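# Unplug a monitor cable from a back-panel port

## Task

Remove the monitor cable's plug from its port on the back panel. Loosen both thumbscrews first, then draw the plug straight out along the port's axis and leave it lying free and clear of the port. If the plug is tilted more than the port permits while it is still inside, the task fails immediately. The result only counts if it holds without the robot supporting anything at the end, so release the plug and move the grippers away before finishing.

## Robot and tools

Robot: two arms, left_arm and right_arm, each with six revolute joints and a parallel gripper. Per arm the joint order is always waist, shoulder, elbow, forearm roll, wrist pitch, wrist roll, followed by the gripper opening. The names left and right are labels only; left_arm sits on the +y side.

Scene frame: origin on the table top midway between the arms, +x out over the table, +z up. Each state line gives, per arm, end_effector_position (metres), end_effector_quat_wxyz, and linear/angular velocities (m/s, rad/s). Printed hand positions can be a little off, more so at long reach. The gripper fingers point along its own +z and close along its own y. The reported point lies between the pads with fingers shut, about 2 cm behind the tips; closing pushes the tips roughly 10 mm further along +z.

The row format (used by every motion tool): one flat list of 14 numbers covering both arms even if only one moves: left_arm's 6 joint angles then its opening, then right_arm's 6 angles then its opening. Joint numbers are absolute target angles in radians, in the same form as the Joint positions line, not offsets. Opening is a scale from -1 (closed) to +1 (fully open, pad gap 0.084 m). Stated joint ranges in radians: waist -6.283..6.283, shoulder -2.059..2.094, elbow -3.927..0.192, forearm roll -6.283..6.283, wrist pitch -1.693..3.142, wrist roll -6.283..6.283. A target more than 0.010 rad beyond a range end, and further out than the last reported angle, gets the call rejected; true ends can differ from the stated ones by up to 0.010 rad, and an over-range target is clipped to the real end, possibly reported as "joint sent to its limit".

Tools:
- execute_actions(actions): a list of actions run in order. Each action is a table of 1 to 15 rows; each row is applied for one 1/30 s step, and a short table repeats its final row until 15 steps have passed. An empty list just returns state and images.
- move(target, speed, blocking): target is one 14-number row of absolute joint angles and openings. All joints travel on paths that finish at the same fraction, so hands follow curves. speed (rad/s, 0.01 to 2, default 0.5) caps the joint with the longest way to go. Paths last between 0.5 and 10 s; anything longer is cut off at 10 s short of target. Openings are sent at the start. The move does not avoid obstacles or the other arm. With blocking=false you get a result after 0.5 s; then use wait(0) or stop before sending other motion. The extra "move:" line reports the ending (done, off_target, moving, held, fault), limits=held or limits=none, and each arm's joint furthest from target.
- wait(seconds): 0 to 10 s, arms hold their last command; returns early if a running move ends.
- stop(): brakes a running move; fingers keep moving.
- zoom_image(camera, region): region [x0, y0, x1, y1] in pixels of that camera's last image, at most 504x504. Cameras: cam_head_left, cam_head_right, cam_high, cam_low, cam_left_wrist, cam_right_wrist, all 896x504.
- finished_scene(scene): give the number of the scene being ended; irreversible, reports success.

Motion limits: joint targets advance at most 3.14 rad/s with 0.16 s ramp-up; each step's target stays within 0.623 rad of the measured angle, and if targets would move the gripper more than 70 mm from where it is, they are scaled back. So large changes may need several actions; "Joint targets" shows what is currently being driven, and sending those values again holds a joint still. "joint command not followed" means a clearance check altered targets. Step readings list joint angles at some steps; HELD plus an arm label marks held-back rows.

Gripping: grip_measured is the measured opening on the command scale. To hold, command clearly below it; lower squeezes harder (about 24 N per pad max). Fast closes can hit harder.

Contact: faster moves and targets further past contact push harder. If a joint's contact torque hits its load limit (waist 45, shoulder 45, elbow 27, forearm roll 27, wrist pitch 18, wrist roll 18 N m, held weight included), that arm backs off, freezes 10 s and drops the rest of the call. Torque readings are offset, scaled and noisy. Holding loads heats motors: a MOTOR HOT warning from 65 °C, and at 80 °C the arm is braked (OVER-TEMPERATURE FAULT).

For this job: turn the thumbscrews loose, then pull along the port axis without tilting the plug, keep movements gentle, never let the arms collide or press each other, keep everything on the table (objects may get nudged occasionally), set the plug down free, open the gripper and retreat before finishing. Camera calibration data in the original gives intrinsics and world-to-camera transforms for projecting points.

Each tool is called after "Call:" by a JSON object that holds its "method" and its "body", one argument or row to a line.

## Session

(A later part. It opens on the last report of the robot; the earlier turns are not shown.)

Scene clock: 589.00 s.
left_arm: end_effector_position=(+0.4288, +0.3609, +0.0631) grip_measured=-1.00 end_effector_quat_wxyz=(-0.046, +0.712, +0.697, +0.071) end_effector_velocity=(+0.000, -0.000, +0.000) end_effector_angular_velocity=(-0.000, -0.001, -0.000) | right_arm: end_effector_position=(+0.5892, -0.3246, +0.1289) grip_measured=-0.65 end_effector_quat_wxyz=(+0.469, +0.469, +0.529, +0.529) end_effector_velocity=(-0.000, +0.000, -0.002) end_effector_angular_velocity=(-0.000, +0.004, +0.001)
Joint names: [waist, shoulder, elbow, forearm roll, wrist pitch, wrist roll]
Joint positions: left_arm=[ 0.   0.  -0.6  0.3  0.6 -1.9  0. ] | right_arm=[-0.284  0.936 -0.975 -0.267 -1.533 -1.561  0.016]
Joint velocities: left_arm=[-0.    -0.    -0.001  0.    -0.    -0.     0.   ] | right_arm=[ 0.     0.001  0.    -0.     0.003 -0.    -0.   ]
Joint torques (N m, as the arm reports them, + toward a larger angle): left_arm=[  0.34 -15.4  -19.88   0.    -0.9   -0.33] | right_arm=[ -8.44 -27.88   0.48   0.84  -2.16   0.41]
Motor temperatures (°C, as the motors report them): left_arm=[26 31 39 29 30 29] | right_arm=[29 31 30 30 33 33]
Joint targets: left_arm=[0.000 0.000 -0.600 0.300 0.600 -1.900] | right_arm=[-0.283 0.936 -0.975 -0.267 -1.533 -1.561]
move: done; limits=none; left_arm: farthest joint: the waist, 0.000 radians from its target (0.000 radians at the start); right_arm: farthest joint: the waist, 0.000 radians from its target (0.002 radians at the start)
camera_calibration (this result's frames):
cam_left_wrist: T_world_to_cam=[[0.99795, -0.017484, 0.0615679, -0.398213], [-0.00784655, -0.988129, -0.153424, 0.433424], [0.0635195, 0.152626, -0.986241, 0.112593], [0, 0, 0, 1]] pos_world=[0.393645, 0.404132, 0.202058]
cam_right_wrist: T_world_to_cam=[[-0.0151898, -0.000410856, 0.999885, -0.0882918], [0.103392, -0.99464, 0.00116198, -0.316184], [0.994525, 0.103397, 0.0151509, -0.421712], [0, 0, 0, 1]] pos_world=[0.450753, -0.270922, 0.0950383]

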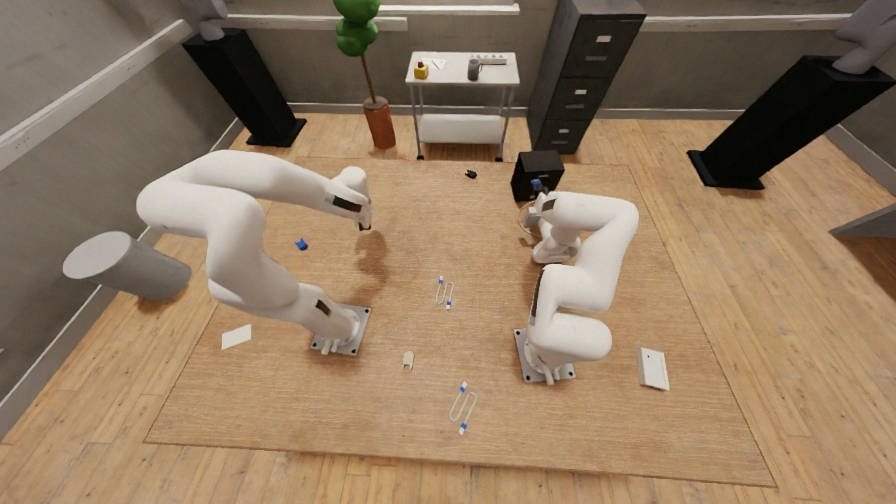

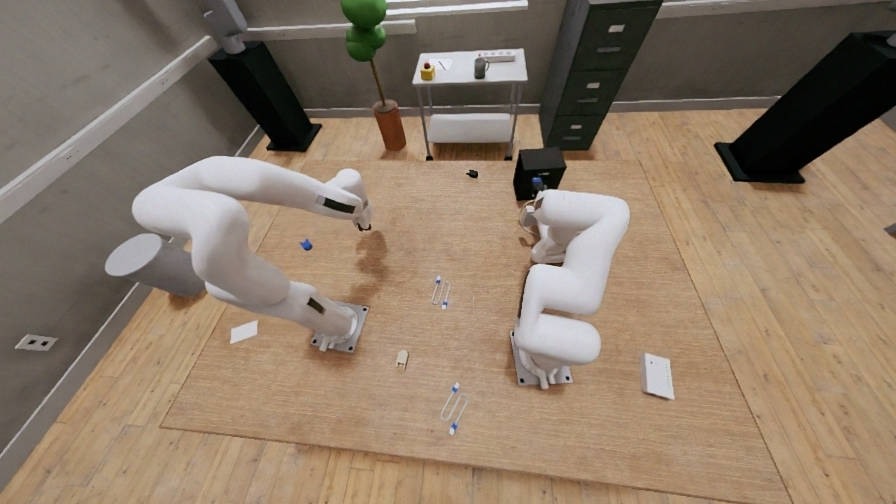

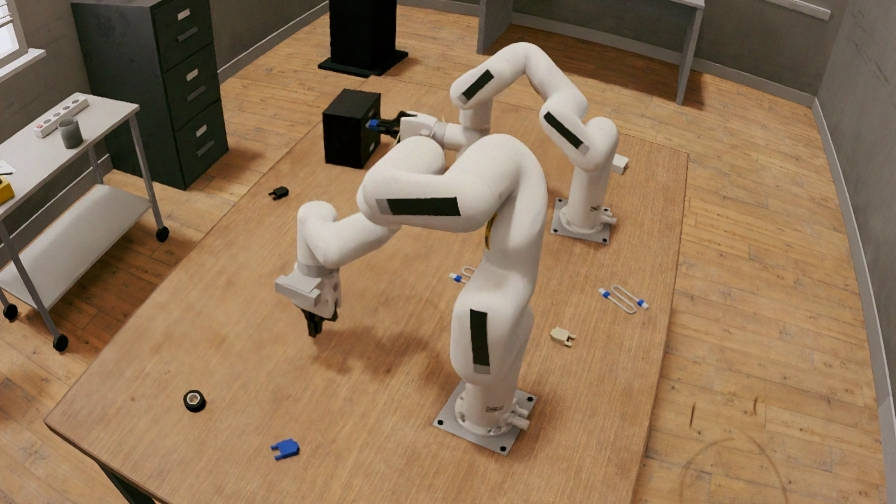

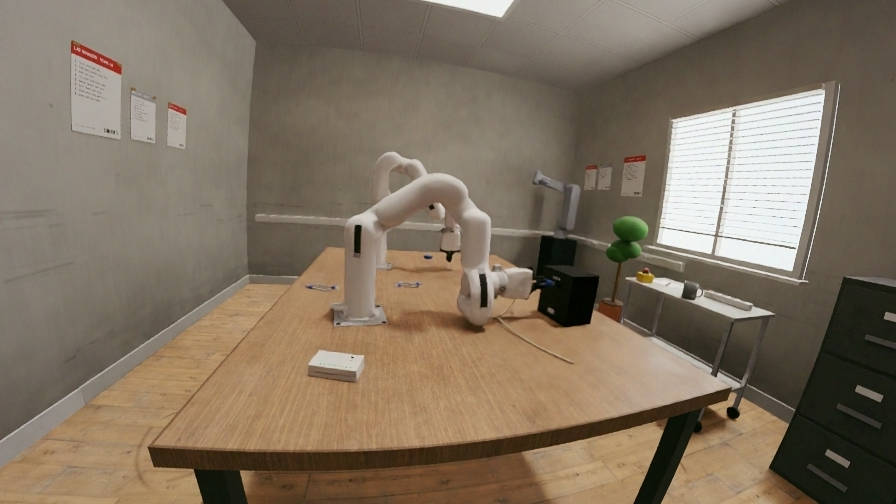

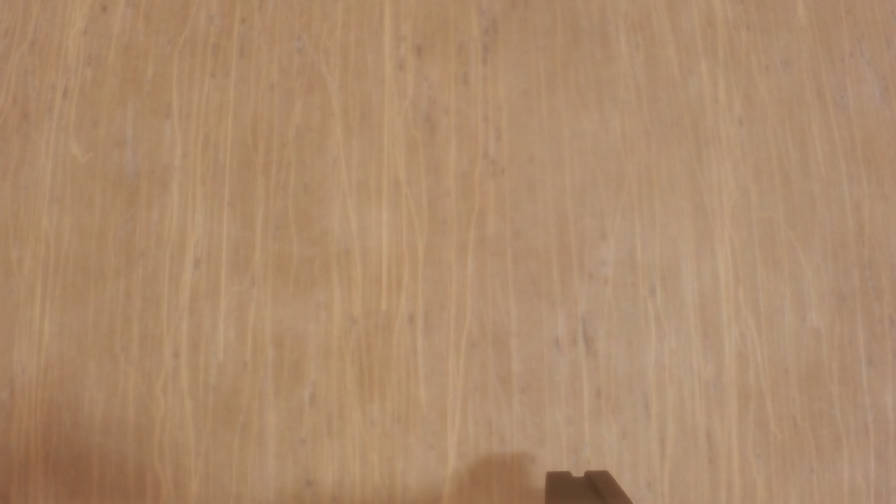

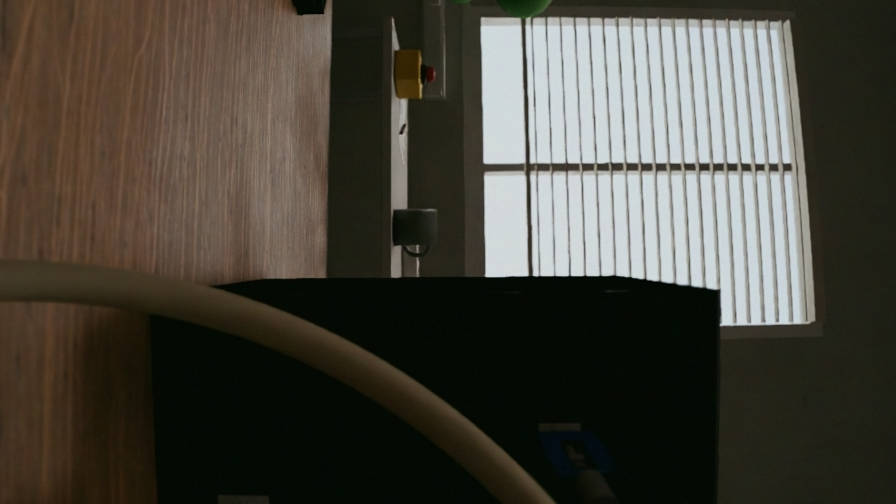

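Call:
{"method": "move", "body": {
  "target": [0,0,-0.6,0.3,0.6,-1.9,-1,-0.2835,0.9363,-0.9747,-0.267,-1.5326,-1.561,-0.2]
}}

Call:
{"method": "move", "body": {
  "target": [0,0,-0.6,0.3,0.6,-1.9,-1,-0.359,0.9318,-0.9592,-0.342,-1.5436,-1.57,-0.2],
  "speed": 0.08
}}

Call:
{"method": "execute_actions", "body": {
  "actions": [
    [[0,0,-0.6,0.3,0.6,-1.9,-1,-0.359,0.9318,-0.9592,-0.342,-1.5436,-1.57,-0.7]],
    [[0,0,-0.6,0.3,0.6,-1.9,-1,-0.3558,0.9533,-0.9728,-0.342,-1.5516,-0.97,-0.7]],
    [[0,0,-0.6,0.3,0.6,-1.9,-1,-0.3558,0.9533,-0.9728,-0.342,-1.5516,-0.97,-1]],
    [[0,0,-0.6,0.3,0.6,-1.9,-1,-0.359,0.9318,-0.9592,-0.342,-1.5436,-1.57,-1]],
    [[0,0,-0.6,0.3,0.6,-1.9,-1,-0.3558,0.9103,-0.9456,-0.342,-1.5356,-2.17,-1]],
    [[0,0,-0.6,0.3,0.6,-1.9,-1,-0.3558,0.9103,-0.9456,-0.342,-1.5356,-2.17,-0.7]],
    [[0,0,-0.6,0.3,0.6,-1.9,-1,-0.359,0.9318,-0.9592,-0.342,-1.5436,-1.57,-0.7]],
    [[0,0,-0.6,0.3,0.6,-1.9,-1,-0.3558,0.9533,-0.9728,-0.342,-1.5516,-0.97,-0.7]],
    [[0,0,-0.6,0.3,0.6,-1.9,-1,-0.3558,0.9533,-0.9728,-0.342,-1.5516,-0.97,-1]],
    [[0,0,-0.6,0.3,0.6,-1.9,-1,-0.359,0.9318,-0.9592,-0.342,-1.5436,-1.57,-1]],
    [[0,0,-0.6,0.3,0.6,-1.9,-1,-0.3558,0.9103,-0.9456,-0.342,-1.5356,-2.17,-1]],
    [[0,0,-0.6,0.3,0.6,-1.9,-1,-0.3558,0.9103,-0.9456,-0.342,-1.5356,-2.17,-0.7]],
    [[0,0,-0.6,0.3,0.6,-1.9,-1,-0.359,0.9318,-0.9592,-0.342,-1.5436,-1.57,-0.7]],
    [[0,0,-0.6,0.3,0.6,-1.9,-1,-0.3558,0.9533,-0.9728,-0.342,-1.5516,-0.97,-0.7]],
    [[0,0,-0.6,0.3,0.6,-1.9,-1,-0.3558,0.9533,-0.9728,-0.342,-1.5516,-0.97,-1]],
    [[0,0,-0.6,0.3,0.6,-1.9,-1,-0.359,0.9318,-0.9592,-0.342,-1.5436,-1.57,-1]],
    [[0,0,-0.6,0.3,0.6,-1.9,-1,-0.3558,0.9103,-0.9456,-0.342,-1.5356,-2.17,-1]],
    [[0,0,-0.6,0.3,0.6,-1.9,-1,-0.3558,0.9103,-0.9456,-0.342,-1.5356,-2.17,-0.7]],
    [[0,0,-0.6,0.3,0.6,-1.9,-1,-0.359,0.9318,-0.9592,-0.342,-1.5436,-1.57,-0.7]],
    [[0,0,-0.6,0.3,0.6,-1.9,-1,-0.3558,0.9533,-0.9728,-0.342,-1.5516,-0.97,-0.7]],
    [[0,0,-0.6,0.3,0.6,-1.9,-1,-0.3558,0.9533,-0.9728,-0.342,-1.5516,-0.97,-1]],
    [[0,0,-0.6,0.3,0.6,-1.9,-1,-0.359,0.9318,-0.9592,-0.342,-1.5436,-1.57,-1]],
    [[0,0,-0.6,0.3,0.6,-1.9,-1,-0.3558,0.9103,-0.9456,-0.342,-1.5356,-2.17,-1]],
    [[0,0,-0.6,0.3,0.6,-1.9,-1,-0.3558,0.9103,-0.9456,-0.342,-1.5356,-2.17,-0.7]],
    [[0,0,-0.6,0.3,0.6,-1.9,-1,-0.359,0.9318,-0.9592,-0.342,-1.5436,-1.57,-0.7]],
    [[0,0,-0.6,0.3,0.6,-1.9,-1,-0.3558,0.9533,-0.9728,-0.342,-1.5516,-0.97,-0.7]],
    [[0,0,-0.6,0.3,0.6,-1.9,-1,-0.3558,0.9533,-0.9728,-0.342,-1.5516,-0.97,-1]],
    [[0,0,-0.6,0.3,0.6,-1.9,-1,-0.359,0.9318,-0.9592,-0.342,-1.5436,-1.57,-1]],
    [[0,0,-0.6,0.3,0.6,-1.9,-1,-0.3558,0.9103,-0.9456,-0.342,-1.5356,-2.17,-1]],
    [[0,0,-0.6,0.3,0.6,-1.9,-1,-0.3558,0.9103,-0.9456,-0.342,-1.5356,-2.17,-0.7]],
    [[0,0,-0.6,0.3,0.6,-1.9,-1,-0.359,0.9318,-0.9592,-0.342,-1.5436,-1.57,-0.7]],
    [[0,0,-0.6,0.3,0.6,-1.9,-1,-0.3558,0.9533,-0.9728,-0.342,-1.5516,-0.97,-0.7]],
    [[0,0,-0.6,0.3,0.6,-1.9,-1,-0.3558,0.9533,-0.9728,-0.342,-1.5516,-0.97,-1]],
    [[0,0,-0.6,0.3,0.6,-1.9,-1,-0.359,0.9318,-0.9592,-0.342,-1.5436,-1.57,-1]],
    [[0,0,-0.6,0.3,0.6,-1.9,-1,-0.3558,0.9103,-0.9456,-0.342,-1.5356,-2.17,-1]],
    [[0,0,-0.6,0.3,0.6,-1.9,-1,-0.3558,0.9103,-0.9456,-0.342,-1.5356,-2.17,-0.7]],
    [[0,0,-0.6,0.3,0.6,-1.9,-1,-0.359,0.9318,-0.9592,-0.342,-1.5436,-1.57,-0.7]],
    [[0,0,-0.6,0.3,0.6,-1.9,-1,-0.3558,0.9533,-0.9728,-0.342,-1.5516,-0.97,-0.7]],
    [[0,0,-0.6,0.3,0.6,-1.9,-1,-0.3558,0.9533,-0.9728,-0.342,-1.5516,-0.97,-1]],
    [[0,0,-0.6,0.3,0.6,-1.9,-1,-0.359,0.9318,-0.9592,-0.342,-1.5436,-1.57,-1]],
    [[0,0,-0.6,0.3,0.6,-1.9,-1,-0.3558,0.9103,-0.9456,-0.342,-1.5356,-2.17,-1]],
    [[0,0,-0.6,0.3,0.6,-1.9,-1,-0.3558,0.9103,-0.9456,-0.342,-1.5356,-2.17,-0.7]],
    [[0,0,-0.6,0.3,0.6,-1.9,-1,-0.359,0.9318,-0.9592,-0.342,-1.5436,-1.57,-0.7]],
    [[0,0,-0.6,0.3,0.6,-1.9,-1,-0.3558,0.9533,-0.9728,-0.342,-1.5516,-0.97,-0.7]],
    [[0,0,-0.6,0.3,0.6,-1.9,-1,-0.3558,0.9533,-0.9728,-0.342,-1.5516,-0.97,-1]],
    [[0,0,-0.6,0.3,0.6,-1.9,-1,-0.359,0.9318,-0.9592,-0.342,-1.5436,-1.57,-1]],
    [[0,0,-0.6,0.3,0.6,-1.9,-1,-0.3558,0.9103,-0.9456,-0.342,-1.5356,-2.17,-1]],
    [[0,0,-0.6,0.3,0.6,-1.9,-1,-0.3558,0.9103,-0.9456,-0.342,-1.5356,-2.17,-0.7]],
    [[0,0,-0.6,0.3,0.6,-1.9,-1,-0.359,0.9318,-0.9592,-0.342,-1.5436,-1.57,-0.7]],
    [[0,0,-0.6,0.3,0.6,-1.9,-1,-0.3558,0.9533,-0.9728,-0.342,-1.5516,-0.97,-0.7]],
    [[0,0,-0.6,0.3,0.6,-1.9,-1,-0.3558,0.9533,-0.9728,-0.342,-1.5516,-0.97,-1]],
    [[0,0,-0.6,0.3,0.6,-1.9,-1,-0.359,0.9318,-0.9592,-0.342,-1.5436,-1.57,-1]],
    [[0,0,-0.6,0.3,0.6,-1.9,-1,-0.3558,0.9103,-0.9456,-0.342,-1.5356,-2.17,-1]],
    [[0,0,-0.6,0.3,0.6,-1.9,-1,-0.3558,0.9103,-0.9456,-0.342,-1.5356,-2.17,-0.7]],
    [[0,0,-0.6,0.3,0.6,-1.9,-1,-0.359,0.9318,-0.9592,-0.342,-1.5436,-1.57,-0.7]],
    [[0,0,-0.6,0.3,0.6,-1.9,-1,-0.3558,0.9533,-0.9728,-0.342,-1.5516,-0.97,-0.7]],
    [[0,0,-0.6,0.3,0.6,-1.9,-1,-0.3558,0.9533,-0.9728,-0.342,-1.5516,-0.97,-1]],
    [[0,0,-0.6,0.3,0.6,-1.9,-1,-0.359,0.9318,-0.9592,-0.342,-1.5436,-1.57,-1]],
    [[0,0,-0.6,0.3,0.6,-1.9,-1,-0.3558,0.9103,-0.9456,-0.342,-1.5356,-2.17,-1]]
  ]
}}

Call:
{"method": "execute_actions", "body": {
  "actions": [
    [[0,0,-0.6,0.3,0.6,-1.9,-1,-0.3558,0.9103,-0.9456,-0.342,-1.5356,-2.17,-0.7]],
    [[0,0,-0.6,0.3,0.6,-1.9,-1,-0.359,0.9318,-0.9592,-0.342,-1.5436,-1.57,-0.7]],
    [[0,0,-0.6,0.3,0.6,-1.9,-1,-0.3805,0.917,-0.889,-0.3645,-1.599,-1.57,-0.2]],
    [[0,0,-0.6,0.3,0.6,-1.9,-1,-0.3805,0.917,-0.889,-0.3645,-1.599,-1.57,-0.2]]
  ]
}}

Call:
{"method": "zoom_image", "body": {
  "camera": "cam_head_right",
  "region": [500,150,580,220]
}}

Scene clock: 675.87 s.
left_arm: end_effector_position=(+0.4288, +0.3609, +0.0631) grip_measured=-1.00 end_effector_quat_wxyz=(-0.046, +0.712, +0.697, +0.071) end_effector_velocity=(-0.000, +0.000, -0.000) end_effector_angular_velocity=(+0.000, +0.000, +0.001) | right_arm: end_effector_position=(+0.5891, -0.3246, +0.1288) grip_measured=-0.21 end_effector_quat_wxyz=(+0.469, +0.469, +0.529, +0.529) end_effector_velocity=(+0.001, +0.000, +0.001) end_effector_angular_velocity=(+0.001, -0.001, +0.001)
Joint names: [waist, shoulder, elbow, forearm roll, wrist pitch, wrist roll]
Joint positions: left_arm=[-0.  -0.  -0.6  0.3  0.6 -1.9  0. ] | right_arm=[-0.284  0.936 -0.974 -0.267 -1.533 -1.561  0.035]
Joint velocities: left_arm=[ 0.    -0.001  0.001  0.     0.    -0.001  0.   ] | right_arm=[-0.    -0.001 -0.001 -0.001  0.001  0.001 -0.   ]
Joint torques (N m, as the arm reports them, + toward a larger angle): left_arm=[  0.76 -15.09 -19.19   0.1   -1.36  -0.5 ] | right_arm=[ -1.71 -35.71  -9.89   0.02  -0.91   0.44]
Motor temperatures (°C, as the motors report them): left_arm=[26 31 40 29 30 29] | right_arm=[29 30 30 30 34 33]
Joint targets: left_arm=[0.000 0.000 -0.600 0.300 0.600 -1.900] | right_arm=[-0.283 0.936 -0.975 -0.267 -1.533 -1.561]
move: done; limits=none; left_arm: farthest joint: the waist, 0.000 radians from its target (0.000 radians at the start); right_arm: farthest joint: the waist, 0.000 radians from its target (0.000 radians at the start)
camera_calibration (this result's frames):
cam_left_wrist: T_world_to_cam=[[0.99795, -0.0174841, 0.0615683, -0.398213], [-0.00784659, -0.988129, -0.153424, 0.433424], [0.0635199, 0.152626, -0.986241, 0.112593], [0, 0, 0, 1]] pos_world=[0.393645, 0.404132, 0.202058]
cam_right_wrist: T_world_to_cam=[[-0.0149714, -0.000437174, 0.999888, -0.0883289], [0.103298, -0.99465, 0.0011118, -0.316165], [0.994538, 0.103303, 0.0149364, -0.42165], [0, 0, 0, 1]] pos_world=[0.450683, -0.270955, 0.0949684]

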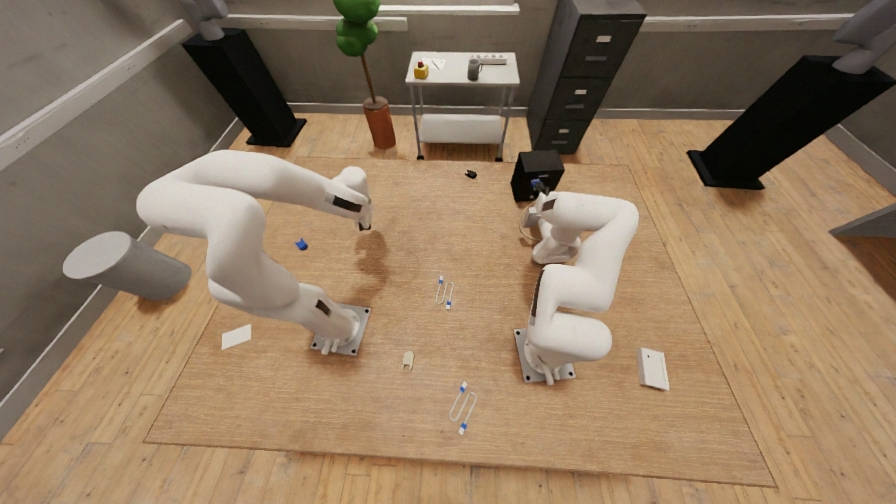

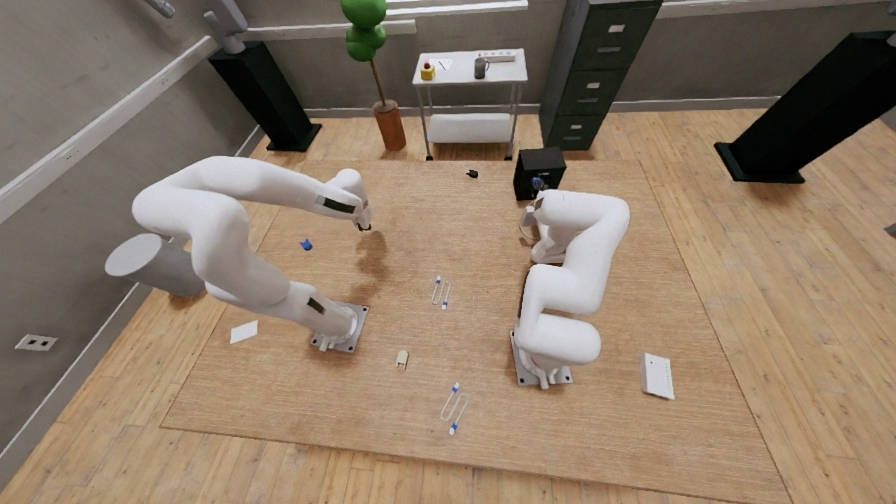

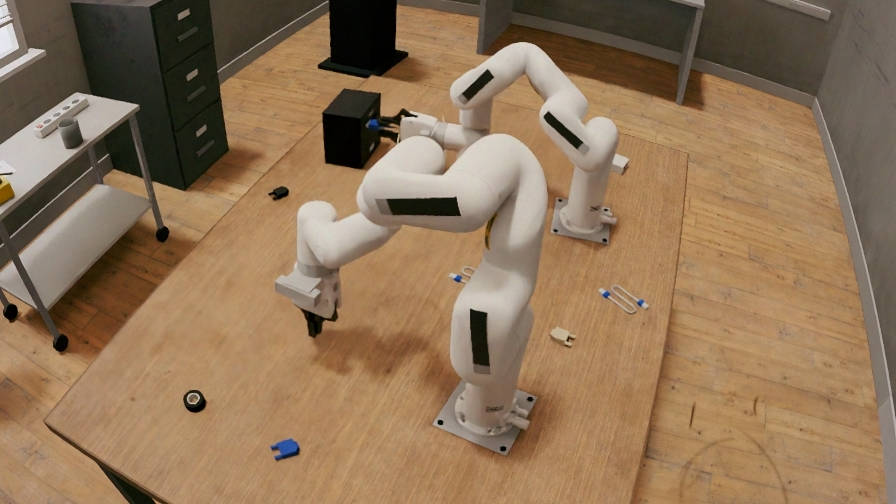

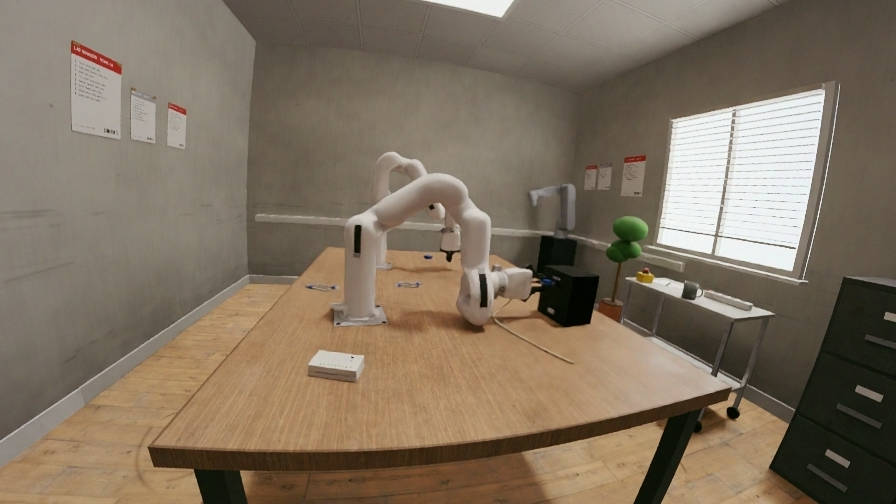

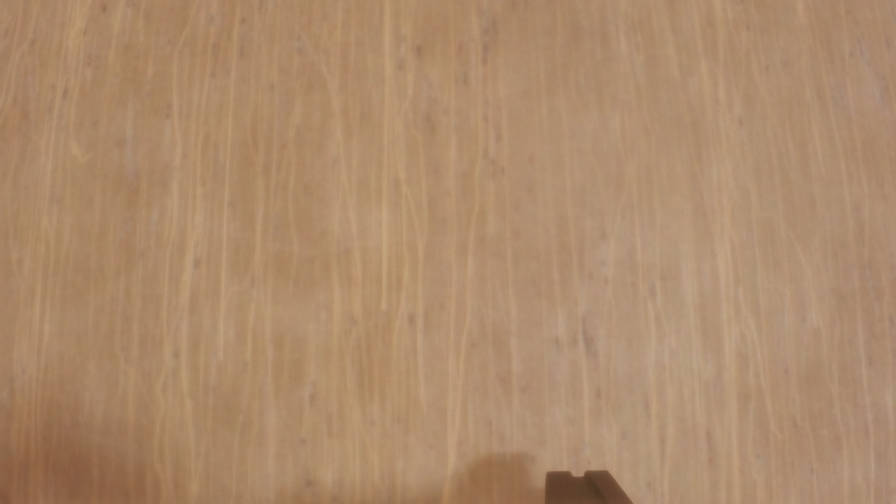

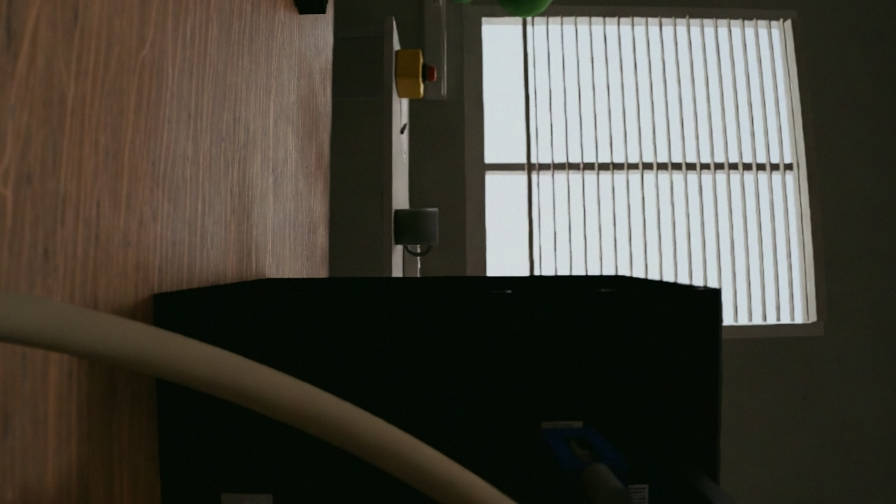

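Scene clock: 677.17 s.
left_arm: end_effector_position=(+0.4288, +0.3609, +0.0631) grip_measured=-1.00 end_effector_quat_wxyz=(-0.046, +0.712, +0.697, +0.071) end_effector_velocity=(-0.000, +0.000, -0.000) end_effector_angular_velocity=(-0.000, +0.001, +0.000) | right_arm: end_effector_position=(+0.5802, -0.3497, +0.1291) grip_measured=-0.21 end_effector_quat_wxyz=(+0.471, +0.467, +0.531, +0.527) end_effector_velocity=(-0.000, -0.001, +0.000) end_effector_angular_velocity=(-0.001, -0.001, +0.000)
Joint names: [waist, shoulder, elbow, forearm roll, wrist pitch, wrist roll]
Joint positions: left_arm=[ 0.   0.  -0.6  0.3  0.6 -1.9  0. ] | right_arm=[-0.359  0.932 -0.959 -0.342 -1.544 -1.57   0.035]
Joint velocities: left_arm=[ 0.    -0.     0.001 -0.     0.     0.     0.   ] | right_arm=[-0.002  0.     0.    -0.002 -0.001 -0.002  0.   ]
Joint torques (N m, as the arm reports them, + toward a larger angle): left_arm=[  0.49 -15.2  -20.42   0.45  -1.16  -0.69] | right_arm=[ -1.86 -33.08  -7.46  -0.38  -1.38   0.34]
Motor temperatures (°C, as the motors report them): left_arm=[26 31 40 29 30 29] | right_arm=[29 31 30 30 34 33]
Joint targets: left_arm=[0.000 0.000 -0.600 0.300 0.600 -1.900] | right_arm=[-0.359 0.932 -0.959 -0.342 -1.544 -1.570]
move: done; limits=none; left_arm: farthest joint: the waist, 0.000 radians from its target (0.000 radians at the start); right_arm: farthest joint: the waist, 0.000 radians from its target (0.075 radians at the start)
camera_calibration (this result's frames):
cam_left_wrist: T_world_to_cam=[[0.99795, -0.0174842, 0.0615681, -0.398213], [-0.00784676, -0.988129, -0.153424, 0.433424], [0.0635197, 0.152626, -0.986241, 0.112593], [0, 0, 0, 1]] pos_world=[0.393645, 0.404132, 0.202058]
cam_right_wrist: T_world_to_cam=[[-0.0160309, 0.00764241, 0.999842, -0.0853224], [0.103103, -0.994628, 0.00925564, -0.34116], [0.994542, 0.103235, 0.0151568, -0.410252], [0, 0, 0, 1]] pos_world=[0.441819, -0.296322, 0.0946847]

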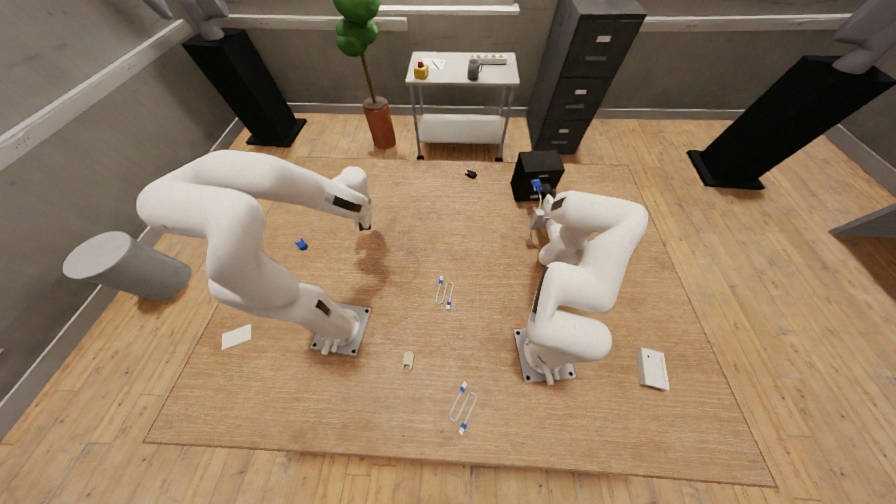

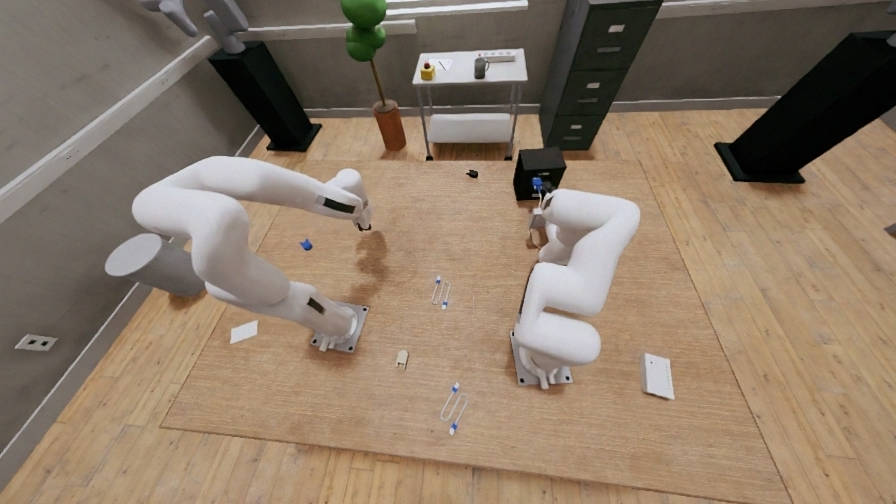

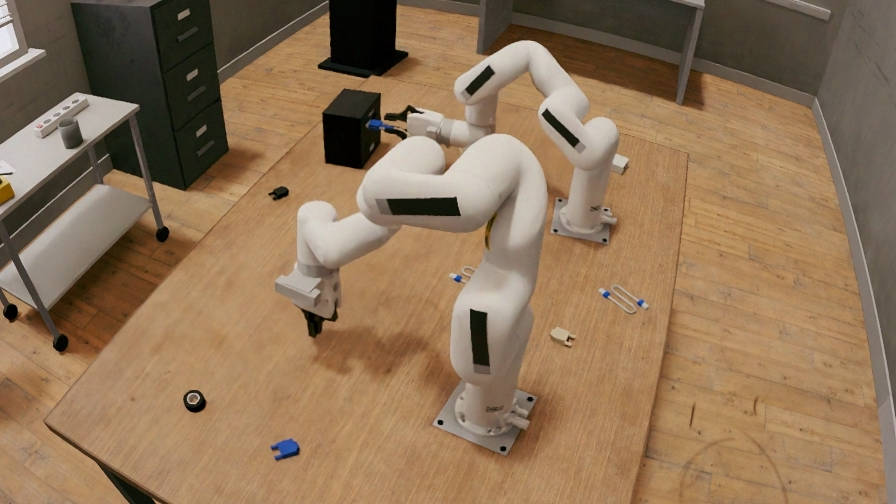

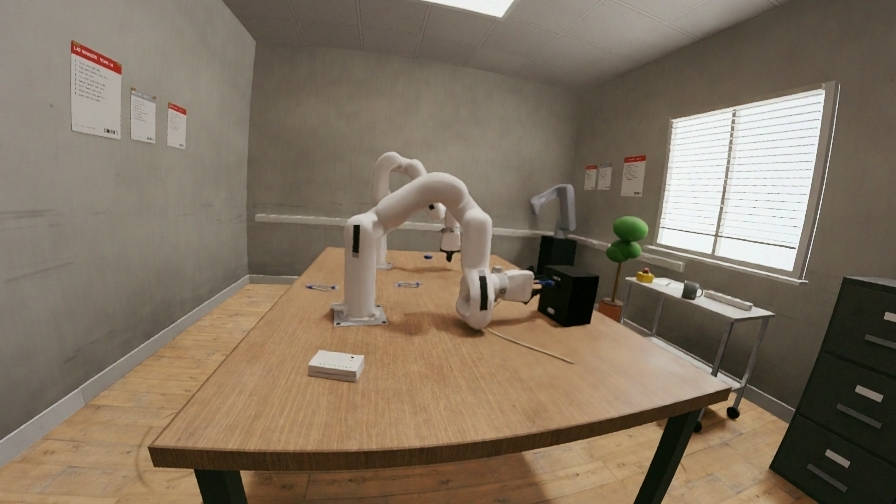

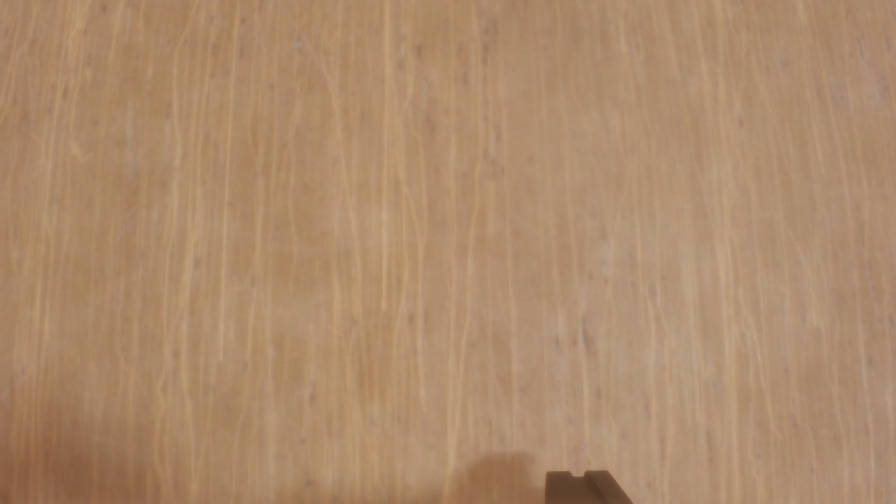

